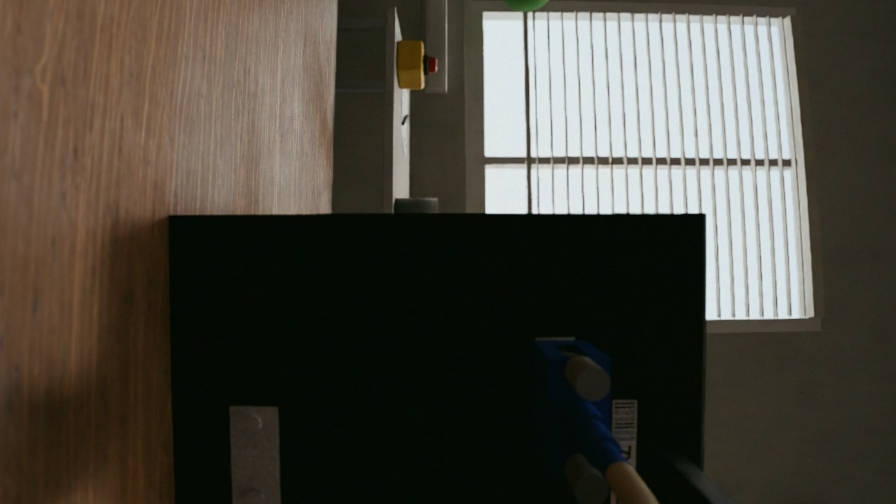

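Scene clock: 706.67 s.
left_arm: end_effector_position=(+0.4288, +0.3609, +0.0631) grip_measured=-1.00 end_effector_quat_wxyz=(-0.046, +0.712, +0.697, +0.071) end_effector_velocity=(+0.000, +0.000, -0.000) end_effector_angular_velocity=(+0.000, +0.000, +0.000) | right_arm: end_effector_position=(+0.5802, -0.3479, +0.1351) grip_measured=-0.84 end_effector_quat_wxyz=(+0.602, +0.294, +0.644, +0.370) end_effector_velocity=(-0.000, +0.001, +0.003) end_effector_angular_velocity=(-0.223, -0.030, +0.002)
Joint names: [waist, shoulder, elbow, forearm roll, wrist pitch, wrist roll]
Joint positions: left_arm=[-0.  -0.  -0.6  0.3  0.6 -1.9  0. ] | right_arm=[-0.356  0.911 -0.946 -0.342 -1.536 -2.15   0.007]
Joint velocities: left_arm=[ 0.001  0.002 -0.001  0.    -0.001  0.     0.   ] | right_arm=[ 0.001 -0.007  0.004 -0.    -0.    -0.224  0.   ]
Joint torques (N m, as the arm reports them, + toward a larger angle): left_arm=[  1.2  -15.12 -19.67   0.27  -1.18  -0.76] | right_arm=[ -1.15 -32.66  -7.14  -0.68  -1.1    0.61]
Motor temperatures (°C, as the motors report them): left_arm=[26 31 40 29 30 29] | right_arm=[29 31 30 30 34 33]
Joint targets: left_arm=[0.000 0.000 -0.600 0.300 0.600 -1.900] | right_arm=[-0.356 0.910 -0.946 -0.342 -1.536 -2.170]
Step readings (joint positions; steps 1 to 15: 1st action; 16 to 30: 2nd action; 31 to 45: 3rd action; 46 to 60: 4th action; 61 to 75: 5th action; 76 to 90: 6th action; 91 to 105: 7th action; 106 to 120: 8th action; 121 to 135: 9th action; 136 to 150: 10th action; 151 to 165: 11th action; 166 to 180: 12th action; 181 to 195: 13th action):
0: left_arm=[0.000 0.000 -0.600 0.300 0.600 -1.900] | right_arm=[-0.359 0.932 -0.959 -0.342 -1.544 -1.570]
1: left_arm=[0.000 0.000 -0.600 0.300 0.600 -1.900] | right_arm=[-0.359 0.932 -0.959 -0.342 -1.544 -1.570]
2: left_arm=[-0.000 -0.000 -0.600 0.300 0.600 -1.900] | right_arm=[-0.359 0.932 -0.959 -0.342 -1.544 -1.570]
4: left_arm=[0.000 0.000 -0.600 0.300 0.600 -1.900] | right_arm=[-0.359 0.932 -0.959 -0.342 -1.544 -1.570]
8: left_arm=[-0.000 0.000 -0.600 0.300 0.600 -1.900] | right_arm=[-0.359 0.932 -0.959 -0.342 -1.544 -1.570]
15: left_arm=[-0.000 0.000 -0.600 0.300 0.600 -1.900] | right_arm=[-0.359 0.932 -0.959 -0.342 -1.544 -1.570]
16: left_arm=[0.000 -0.000 -0.600 0.300 0.600 -1.900] | right_arm=[-0.359 0.932 -0.959 -0.342 -1.544 -1.569]
17: left_arm=[-0.000 -0.000 -0.600 0.300 0.600 -1.900] | right_arm=[-0.359 0.932 -0.959 -0.342 -1.544 -1.563]
19: left_arm=[0.000 0.000 -0.600 0.300 0.600 -1.900] | right_arm=[-0.359 0.934 -0.961 -0.342 -1.544 -1.512]
23: left_arm=[-0.000 0.000 -0.600 0.300 0.600 -1.900] | right_arm=[-0.357 0.944 -0.967 -0.342 -1.548 -1.238]
30: left_arm=[0.000 0.000 -0.600 0.300 0.600 -1.900] | right_arm=[-0.356 0.953 -0.972 -0.342 -1.551 -0.990]
31: left_arm=[0.000 0.000 -0.600 0.300 0.600 -1.900] | right_arm=[-0.356 0.953 -0.972 -0.342 -1.551 -0.984]
32: left_arm=[-0.000 0.000 -0.600 0.300 0.600 -1.900] | right_arm=[-0.356 0.953 -0.973 -0.342 -1.551 -0.980]
34: left_arm=[-0.000 0.000 -0.600 0.300 0.600 -1.900] | right_arm=[-0.356 0.953 -0.973 -0.342 -1.552 -0.975]
38: left_arm=[-0.000 -0.000 -0.600 0.300 0.600 -1.900] | right_arm=[-0.356 0.953 -0.973 -0.342 -1.552 -0.971]
45: left_arm=[0.000 0.000 -0.600 0.300 0.600 -1.900] | right_arm=[-0.356 0.953 -0.973 -0.342 -1.552 -0.970]
46: left_arm=[-0.000 -0.000 -0.600 0.300 0.600 -1.900] | right_arm=[-0.356 0.953 -0.973 -0.342 -1.552 -0.971]
47: left_arm=[0.000 -0.000 -0.600 0.300 0.600 -1.900] | right_arm=[-0.356 0.953 -0.973 -0.342 -1.552 -0.977]
49: left_arm=[-0.000 0.000 -0.600 0.300 0.600 -1.900] | right_arm=[-0.356 0.951 -0.972 -0.342 -1.551 -1.028]
53: left_arm=[0.000 0.000 -0.600 0.300 0.600 -1.900] | right_arm=[-0.358 0.941 -0.965 -0.342 -1.547 -1.302]
60: left_arm=[0.000 -0.000 -0.600 0.300 0.600 -1.900] | right_arm=[-0.359 0.932 -0.960 -0.342 -1.544 -1.550]
61: left_arm=[0.000 -0.000 -0.600 0.300 0.600 -1.900] | right_arm=[-0.359 0.932 -0.959 -0.342 -1.544 -1.557]
62: left_arm=[-0.000 0.000 -0.600 0.300 0.600 -1.900] | right_arm=[-0.359 0.932 -0.959 -0.342 -1.544 -1.568]
64: left_arm=[0.000 0.000 -0.600 0.300 0.600 -1.900] | right_arm=[-0.359 0.930 -0.958 -0.342 -1.543 -1.623]
68: left_arm=[-0.000 -0.000 -0.600 0.300 0.600 -1.900] | right_arm=[-0.357 0.920 -0.952 -0.342 -1.539 -1.900]
75: left_arm=[-0.000 -0.000 -0.600 0.300 0.600 -1.900] | right_arm=[-0.356 0.911 -0.946 -0.342 -1.536 -2.150]
76: left_arm=[-0.000 0.000 -0.600 0.300 0.600 -1.900] | right_arm=[-0.356 0.911 -0.946 -0.342 -1.536 -2.156]
77: left_arm=[-0.000 0.000 -0.600 0.300 0.600 -1.900] | right_arm=[-0.356 0.911 -0.946 -0.342 -1.536 -2.160]
79: left_arm=[0.000 0.000 -0.600 0.300 0.600 -1.900] | right_arm=[-0.355 0.911 -0.946 -0.342 -1.536 -2.165]
83: left_arm=[-0.000 0.000 -0.600 0.300 0.600 -1.900] | right_arm=[-0.356 0.910 -0.946 -0.342 -1.536 -2.169]
90: left_arm=[0.000 0.000 -0.600 0.300 0.600 -1.900] | right_arm=[-0.356 0.910 -0.946 -0.342 -1.536 -2.170]
91: left_arm=[0.000 0.000 -0.600 0.300 0.600 -1.900] | right_arm=[-0.356 0.910 -0.946 -0.342 -1.536 -2.169]
92: left_arm=[0.000 -0.000 -0.600 0.300 0.600 -1.900] | right_arm=[-0.356 0.911 -0.946 -0.342 -1.536 -2.163]
94: left_arm=[-0.000 0.000 -0.600 0.300 0.600 -1.900] | right_arm=[-0.356 0.912 -0.947 -0.342 -1.536 -2.112]
98: left_arm=[-0.000 -0.000 -0.600 0.300 0.600 -1.900] | right_arm=[-0.358 0.922 -0.953 -0.342 -1.540 -1.838]
105: left_arm=[0.000 0.000 -0.600 0.300 0.600 -1.900] | right_arm=[-0.359 0.931 -0.959 -0.342 -1.543 -1.590]
106: left_arm=[0.000 -0.000 -0.600 0.300 0.600 -1.900] | right_arm=[-0.359 0.931 -0.959 -0.342 -1.543 -1.583]
107: left_arm=[-0.000 0.000 -0.600 0.300 0.600 -1.900] | right_arm=[-0.359 0.932 -0.959 -0.342 -1.544 -1.572]
109: left_arm=[-0.000 -0.000 -0.600 0.300 0.600 -1.900] | right_arm=[-0.359 0.933 -0.960 -0.342 -1.544 -1.517]
113: left_arm=[-0.000 0.000 -0.600 0.300 0.600 -1.900] | right_arm=[-0.357 0.944 -0.967 -0.342 -1.548 -1.240]
120: left_arm=[0.000 -0.000 -0.600 0.300 0.600 -1.900] | right_arm=[-0.356 0.953 -0.972 -0.342 -1.551 -0.990]
121: left_arm=[0.000 0.000 -0.600 0.300 0.600 -1.900] | right_arm=[-0.356 0.953 -0.972 -0.342 -1.551 -0.984]
122: left_arm=[-0.000 -0.000 -0.600 0.300 0.600 -1.900] | right_arm=[-0.356 0.953 -0.973 -0.342 -1.552 -0.980]
124: left_arm=[0.000 -0.000 -0.600 0.300 0.600 -1.900] | right_arm=[-0.356 0.953 -0.973 -0.342 -1.552 -0.975]
128: left_arm=[-0.000 -0.000 -0.600 0.300 0.600 -1.900] | right_arm=[-0.356 0.953 -0.973 -0.342 -1.552 -0.971]
135: left_arm=[0.000 0.000 -0.600 0.300 0.600 -1.900] | right_arm=[-0.356 0.953 -0.973 -0.342 -1.552 -0.970]
136: left_arm=[0.000 0.000 -0.600 0.300 0.600 -1.900] | right_arm=[-0.356 0.953 -0.973 -0.342 -1.552 -0.971]
137: left_arm=[-0.000 0.000 -0.600 0.300 0.600 -1.900] | right_arm=[-0.356 0.953 -0.973 -0.342 -1.552 -0.977]
139: left_arm=[-0.000 0.000 -0.600 0.300 0.600 -1.900] | right_arm=[-0.356 0.951 -0.972 -0.342 -1.551 -1.028]
143: left_arm=[-0.000 0.000 -0.600 0.300 0.600 -1.900] | right_arm=[-0.358 0.941 -0.965 -0.342 -1.547 -1.302]
150: left_arm=[-0.000 0.000 -0.600 0.300 0.600 -1.900] | right_arm=[-0.359 0.932 -0.960 -0.342 -1.544 -1.550]
151: left_arm=[-0.000 -0.000 -0.600 0.300 0.600 -1.900] | right_arm=[-0.359 0.932 -0.960 -0.342 -1.544 -1.557]
152: left_arm=[-0.000 0.000 -0.600 0.300 0.600 -1.900] | right_arm=[-0.359 0.932 -0.959 -0.342 -1.544 -1.568]
154: left_arm=[-0.000 0.000 -0.600 0.300 0.600 -1.900] | right_arm=[-0.359 0.930 -0.958 -0.342 -1.543 -1.623]
158: left_arm=[-0.000 -0.000 -0.600 0.300 0.600 -1.900] | right_arm=[-0.357 0.920 -0.952 -0.342 -1.539 -1.900]
165: left_arm=[0.000 -0.000 -0.600 0.300 0.600 -1.900] | right_arm=[-0.356 0.911 -0.946 -0.342 -1.536 -2.150]
166: left_arm=[-0.000 -0.000 -0.600 0.300 0.600 -1.900] | right_arm=[-0.356 0.911 -0.946 -0.342 -1.536 -2.156]
167: left_arm=[0.000 0.000 -0.600 0.300 0.600 -1.900] | right_arm=[-0.356 0.911 -0.946 -0.342 -1.536 -2.160]
169: left_arm=[-0.000 0.000 -0.600 0.300 0.600 -1.900] | right_arm=[-0.355 0.911 -0.945 -0.342 -1.536 -2.165]
173: left_arm=[0.000 -0.000 -0.600 0.300 0.600 -1.900] | right_arm=[-0.356 0.910 -0.946 -0.342 -1.536 -2.169]
180: left_arm=[0.000 0.000 -0.600 0.300 0.600 -1.900] | right_arm=[-0.356 0.910 -0.946 -0.342 -1.536 -2.170]
181: left_arm=[-0.000 0.000 -0.600 0.300 0.600 -1.900] | right_arm=[-0.356 0.910 -0.946 -0.342 -1.536 -2.169]
182: left_arm=[-0.000 0.000 -0.600 0.300 0.600 -1.900] | right_arm=[-0.356 0.911 -0.946 -0.342 -1.536 -2.163]
184: left_arm=[-0.000 0.000 -0.600 0.300 0.600 -1.900] | right_arm=[-0.356 0.912 -0.947 -0.342 -1.536 -2.112]
Lines left out of this list: 232.
camera_calibration (this result's frames):
cam_left_wrist: T_world_to_cam=[[0.99795, -0.0174841, 0.0615682, -0.398213], [-0.00784658, -0.988129, -0.153423, 0.433424], [0.0635199, 0.152626, -0.986241, 0.112593], [0, 0, 0, 1]] pos_world=[0.393645, 0.404132, 0.202058]
cam_right_wrist: T_world_to_cam=[[-0.0827807, 0.551885, 0.829802, 0.159777], [0.0861626, -0.825578, 0.557671, -0.34482], [0.992836, 0.117662, 0.0207901, -0.405294], [0, 0, 0, 1]] pos_world=[0.445327, -0.325167, 0.0681393]

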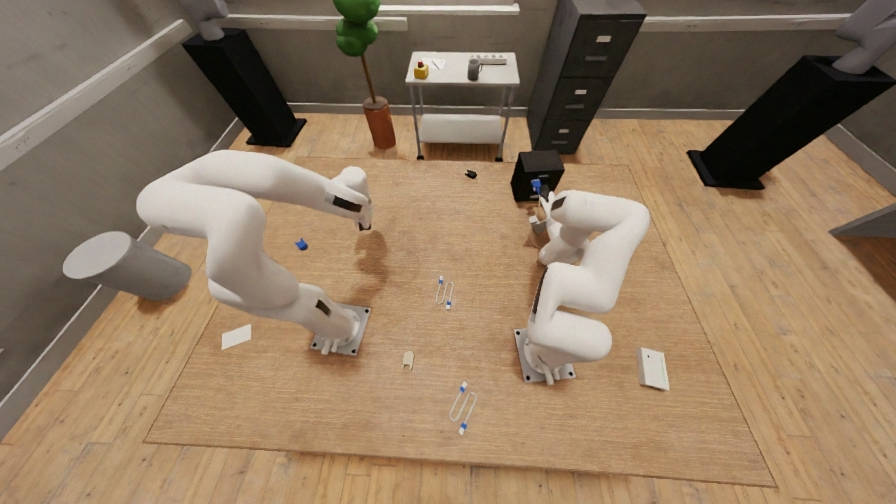

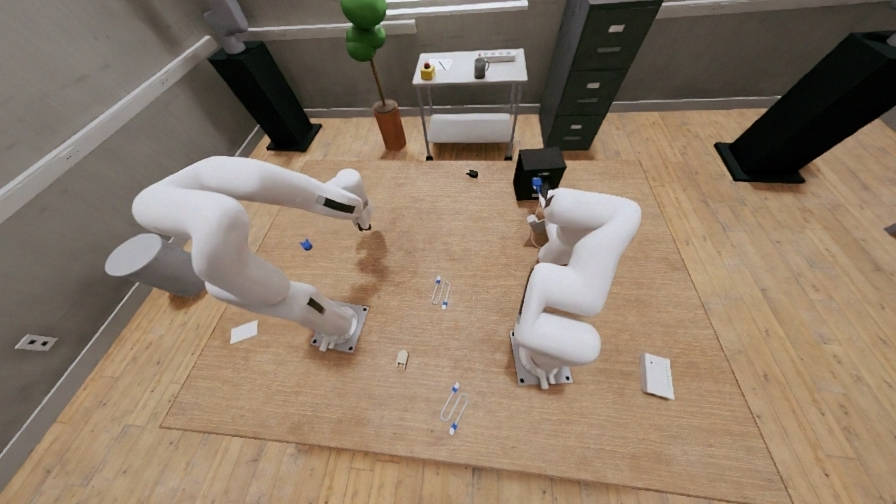

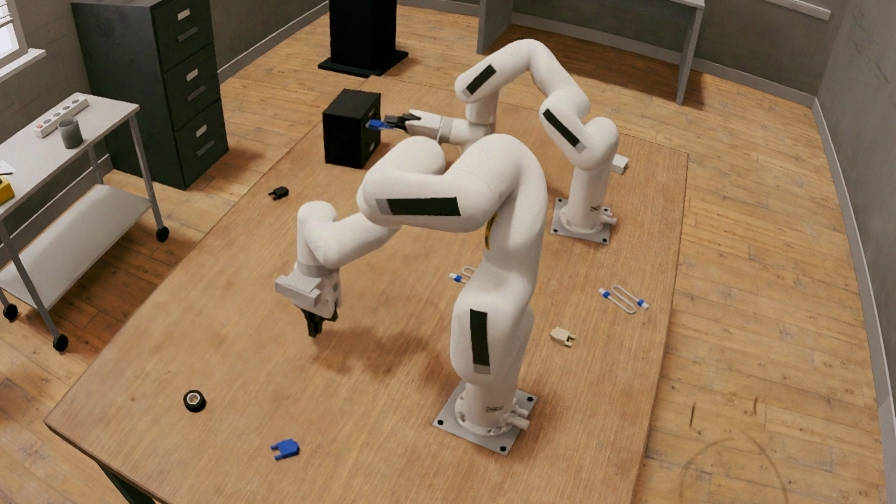

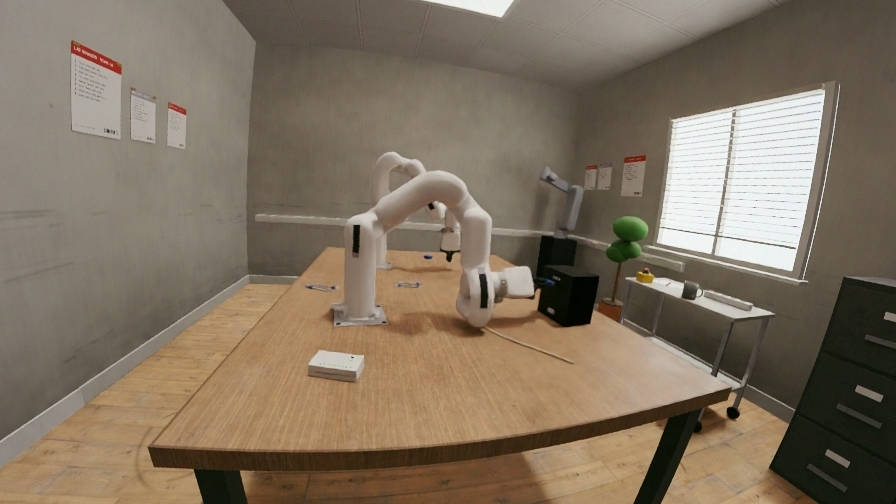

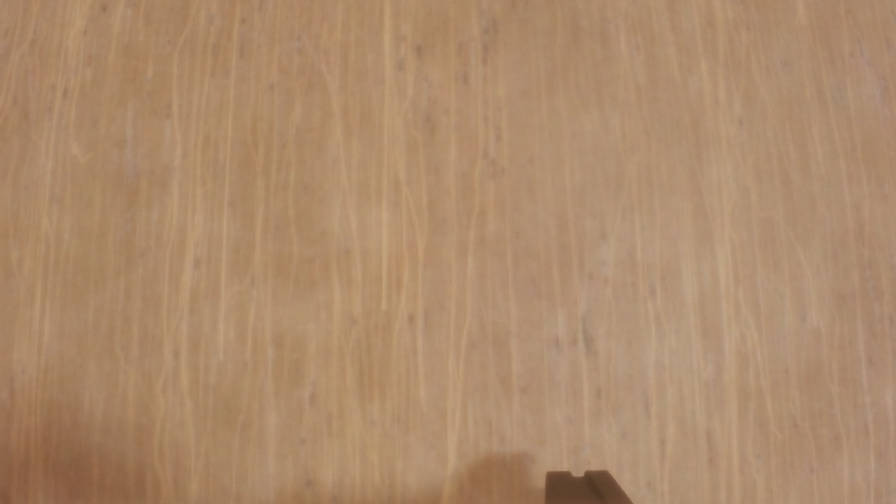

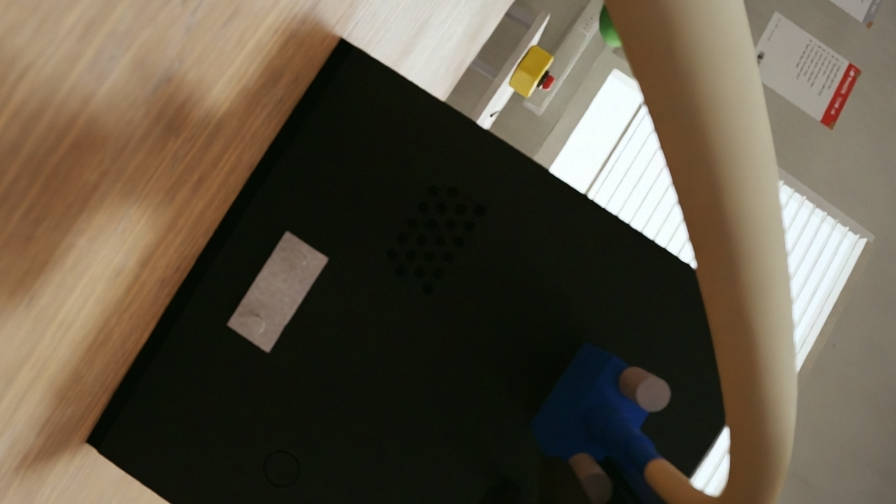

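Scene clock: 708.67 s.
left_arm: end_effector_position=(+0.4288, +0.3609, +0.0631) grip_measured=-1.00 end_effector_quat_wxyz=(-0.046, +0.712, +0.697, +0.071) end_effector_velocity=(+0.001, +0.000, +0.001) end_effector_angular_velocity=(+0.000, -0.002, -0.000) | right_arm: end_effector_position=(+0.5581, -0.3533, +0.1295) grip_measured=-0.21 end_effector_quat_wxyz=(+0.467, +0.471, +0.526, +0.532) end_effector_velocity=(-0.000, +0.000, +0.000) end_effector_angular_velocity=(-0.000, -0.001, +0.001)
Joint names: [waist, shoulder, elbow, forearm roll, wrist pitch, wrist roll]
Joint positions: left_arm=[-0.   0.  -0.6  0.3  0.6 -1.9  0. ] | right_arm=[-0.38   0.917 -0.889 -0.364 -1.599 -1.57   0.035]
Joint velocities: left_arm=[ 0.    -0.001 -0.001  0.001  0.     0.     0.   ] | right_arm=[ 0.001  0.     0.    -0.    -0.002 -0.    -0.   ]
Joint torques (N m, as the arm reports them, + toward a larger angle): left_arm=[  1.   -15.04 -19.34  -0.14  -1.15  -0.32] | right_arm=[ -2.22 -32.36  -6.12  -0.18  -1.34   0.39]
Motor temperatures (°C, as the motors report them): left_arm=[26 31 40 29 30 29] | right_arm=[29 31 30 30 34 33]
Joint targets: left_arm=[0.000 0.000 -0.600 0.300 0.600 -1.900] | right_arm=[-0.381 0.917 -0.889 -0.365 -1.599 -1.570]
Step readings (joint positions; steps 1 to 15: 1st action; 16 to 30: 2nd action; 31 to 45: 3rd action; 46 to 60: 4th action):
0: left_arm=[-0.000 -0.000 -0.600 0.300 0.600 -1.900] | right_arm=[-0.356 0.911 -0.946 -0.342 -1.536 -2.150]
1: left_arm=[0.000 0.000 -0.600 0.300 0.600 -1.900] | right_arm=[-0.356 0.911 -0.946 -0.342 -1.536 -2.156]
2: left_arm=[-0.000 -0.000 -0.600 0.300 0.600 -1.900] | right_arm=[-0.356 0.911 -0.946 -0.342 -1.536 -2.160]
4: left_arm=[0.000 0.000 -0.600 0.300 0.600 -1.900] | right_arm=[-0.355 0.911 -0.945 -0.342 -1.536 -2.165]
8: left_arm=[0.000 -0.000 -0.600 0.300 0.600 -1.900] | right_arm=[-0.356 0.910 -0.945 -0.342 -1.536 -2.169]
15: left_arm=[0.000 -0.000 -0.600 0.300 0.600 -1.900] | right_arm=[-0.356 0.910 -0.946 -0.342 -1.536 -2.170]
16: left_arm=[0.000 0.000 -0.600 0.300 0.600 -1.900] | right_arm=[-0.356 0.910 -0.946 -0.342 -1.536 -2.169]
17: left_arm=[-0.000 0.000 -0.600 0.300 0.600 -1.900] | right_arm=[-0.356 0.911 -0.946 -0.342 -1.536 -2.163]
19: left_arm=[-0.000 -0.000 -0.600 0.300 0.600 -1.900] | right_arm=[-0.356 0.912 -0.947 -0.342 -1.536 -2.112]
23: left_arm=[0.000 0.000 -0.600 0.300 0.600 -1.900] | right_arm=[-0.358 0.922 -0.953 -0.342 -1.540 -1.838]
30: left_arm=[-0.000 -0.000 -0.600 0.300 0.600 -1.900] | right_arm=[-0.359 0.931 -0.959 -0.342 -1.543 -1.590]
31: left_arm=[-0.000 -0.000 -0.600 0.300 0.600 -1.900] | right_arm=[-0.359 0.931 -0.958 -0.342 -1.544 -1.584]
32: left_arm=[0.000 -0.000 -0.600 0.300 0.600 -1.900] | right_arm=[-0.360 0.930 -0.953 -0.344 -1.549 -1.580]
34: left_arm=[0.000 0.000 -0.600 0.300 0.600 -1.900] | right_arm=[-0.370 0.923 -0.923 -0.354 -1.573 -1.575]
38: left_arm=[0.000 -0.000 -0.600 0.300 0.600 -1.900] | right_arm=[-0.379 0.919 -0.895 -0.362 -1.594 -1.571]
45: left_arm=[0.000 0.000 -0.600 0.300 0.600 -1.900] | right_arm=[-0.380 0.917 -0.890 -0.364 -1.599 -1.570]
46: left_arm=[0.000 -0.000 -0.600 0.300 0.600 -1.900] | right_arm=[-0.380 0.917 -0.890 -0.364 -1.599 -1.570]
47: left_arm=[-0.000 0.000 -0.600 0.300 0.600 -1.900] | right_arm=[-0.380 0.917 -0.889 -0.364 -1.599 -1.570]
49: left_arm=[-0.000 0.000 -0.600 0.300 0.600 -1.900] | right_arm=[-0.380 0.917 -0.889 -0.364 -1.599 -1.570]
53: left_arm=[0.000 -0.000 -0.600 0.300 0.600 -1.900] | right_arm=[-0.380 0.917 -0.889 -0.364 -1.599 -1.570]
60: Joint positions above
camera_calibration (this result's frames):
cam_left_wrist: T_world_to_cam=[[0.99795, -0.017484, 0.0615681, -0.398213], [-0.00784656, -0.988129, -0.153424, 0.433424], [0.0635197, 0.152626, -0.986241, 0.112593], [0, 0, 0, 1]] pos_world=[0.393645, 0.404132, 0.202058]
cam_right_wrist: T_world_to_cam=[[-0.0171323, -0.011793, 0.999784, -0.0923026], [0.103955, -0.994532, -0.00994973, -0.340405], [0.994434, 0.103762, 0.0182646, -0.388035], [0, 0, 0, 1]] pos_world=[0.419681, -0.299369, 0.095983]

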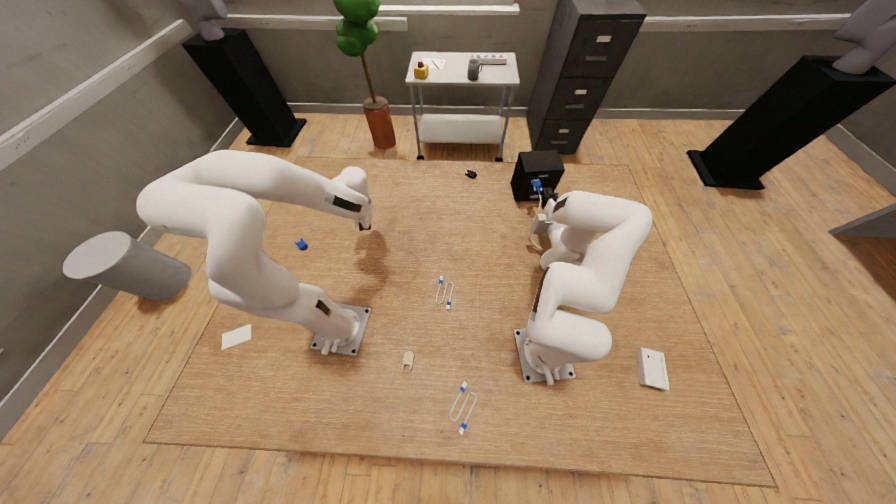

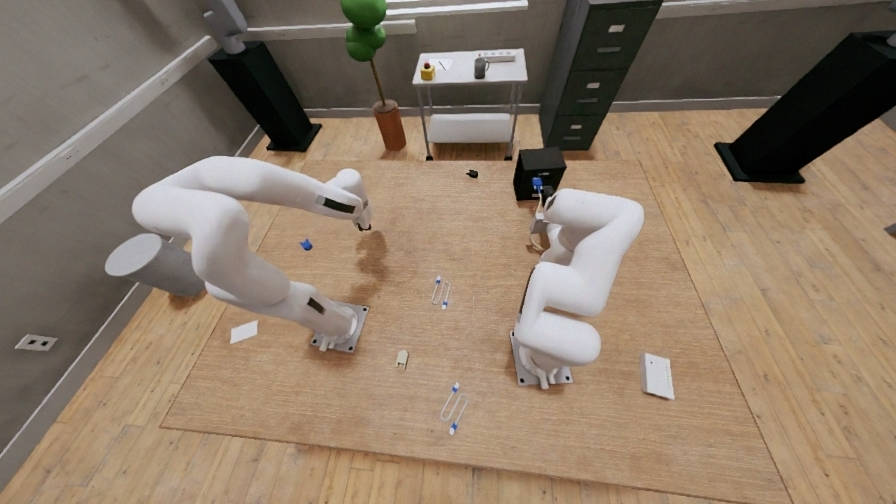

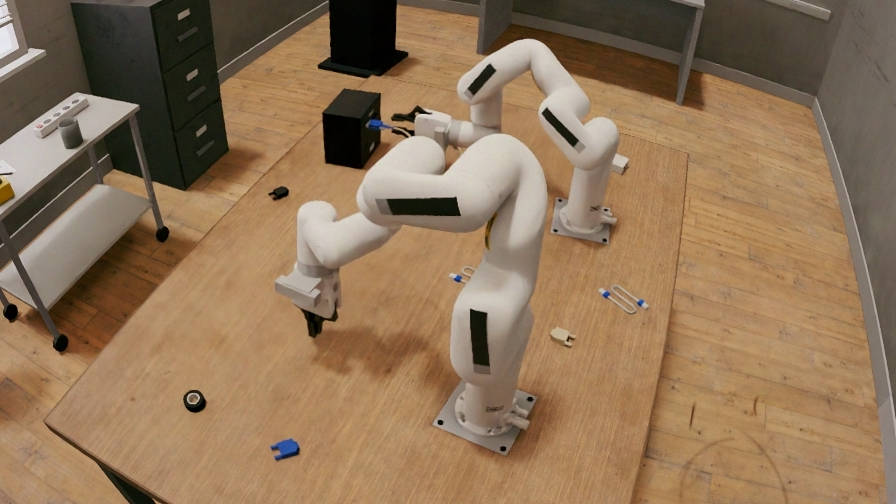

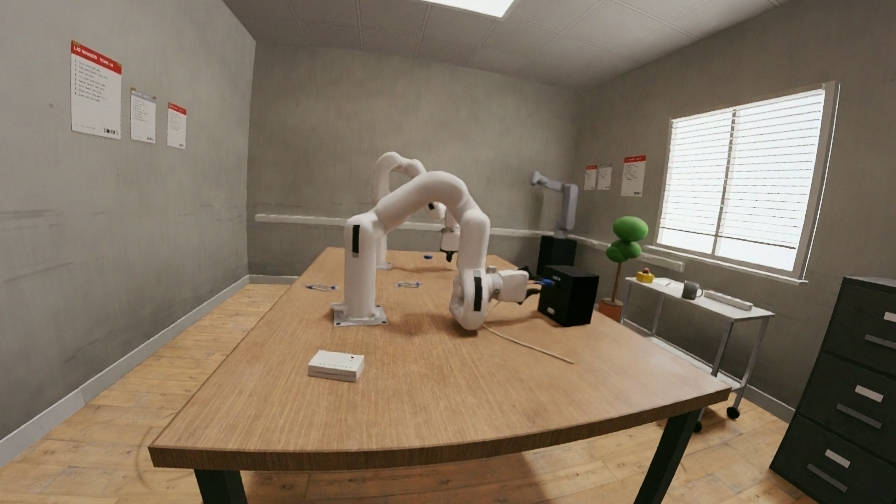

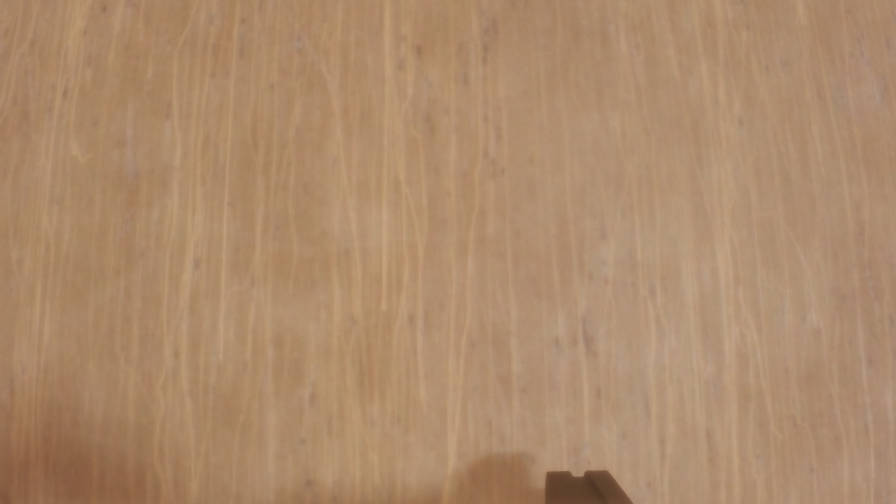

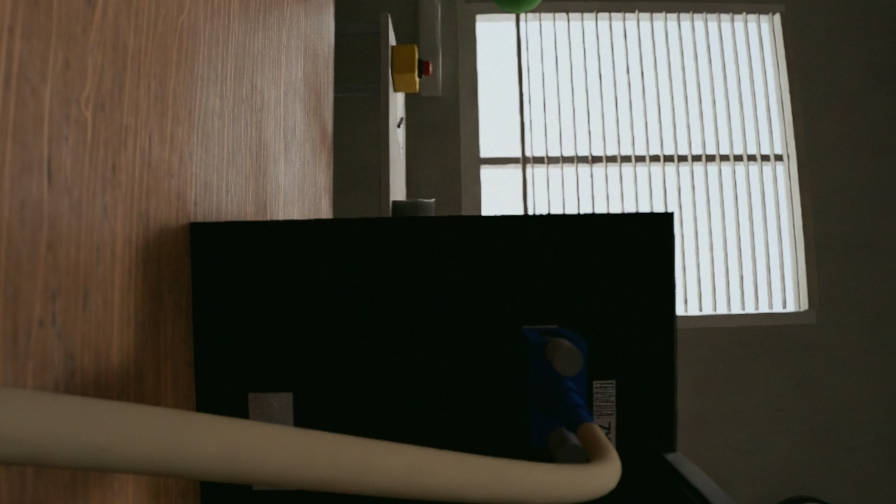

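Region (500, 150, 580, 220) of cam_head_right's 896x504 image, scaled by 6.300, with more detail than that image has; it fills the top 441 rows of this view, and the rest is white.

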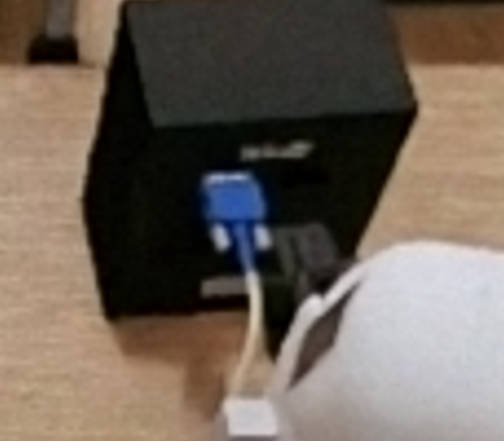

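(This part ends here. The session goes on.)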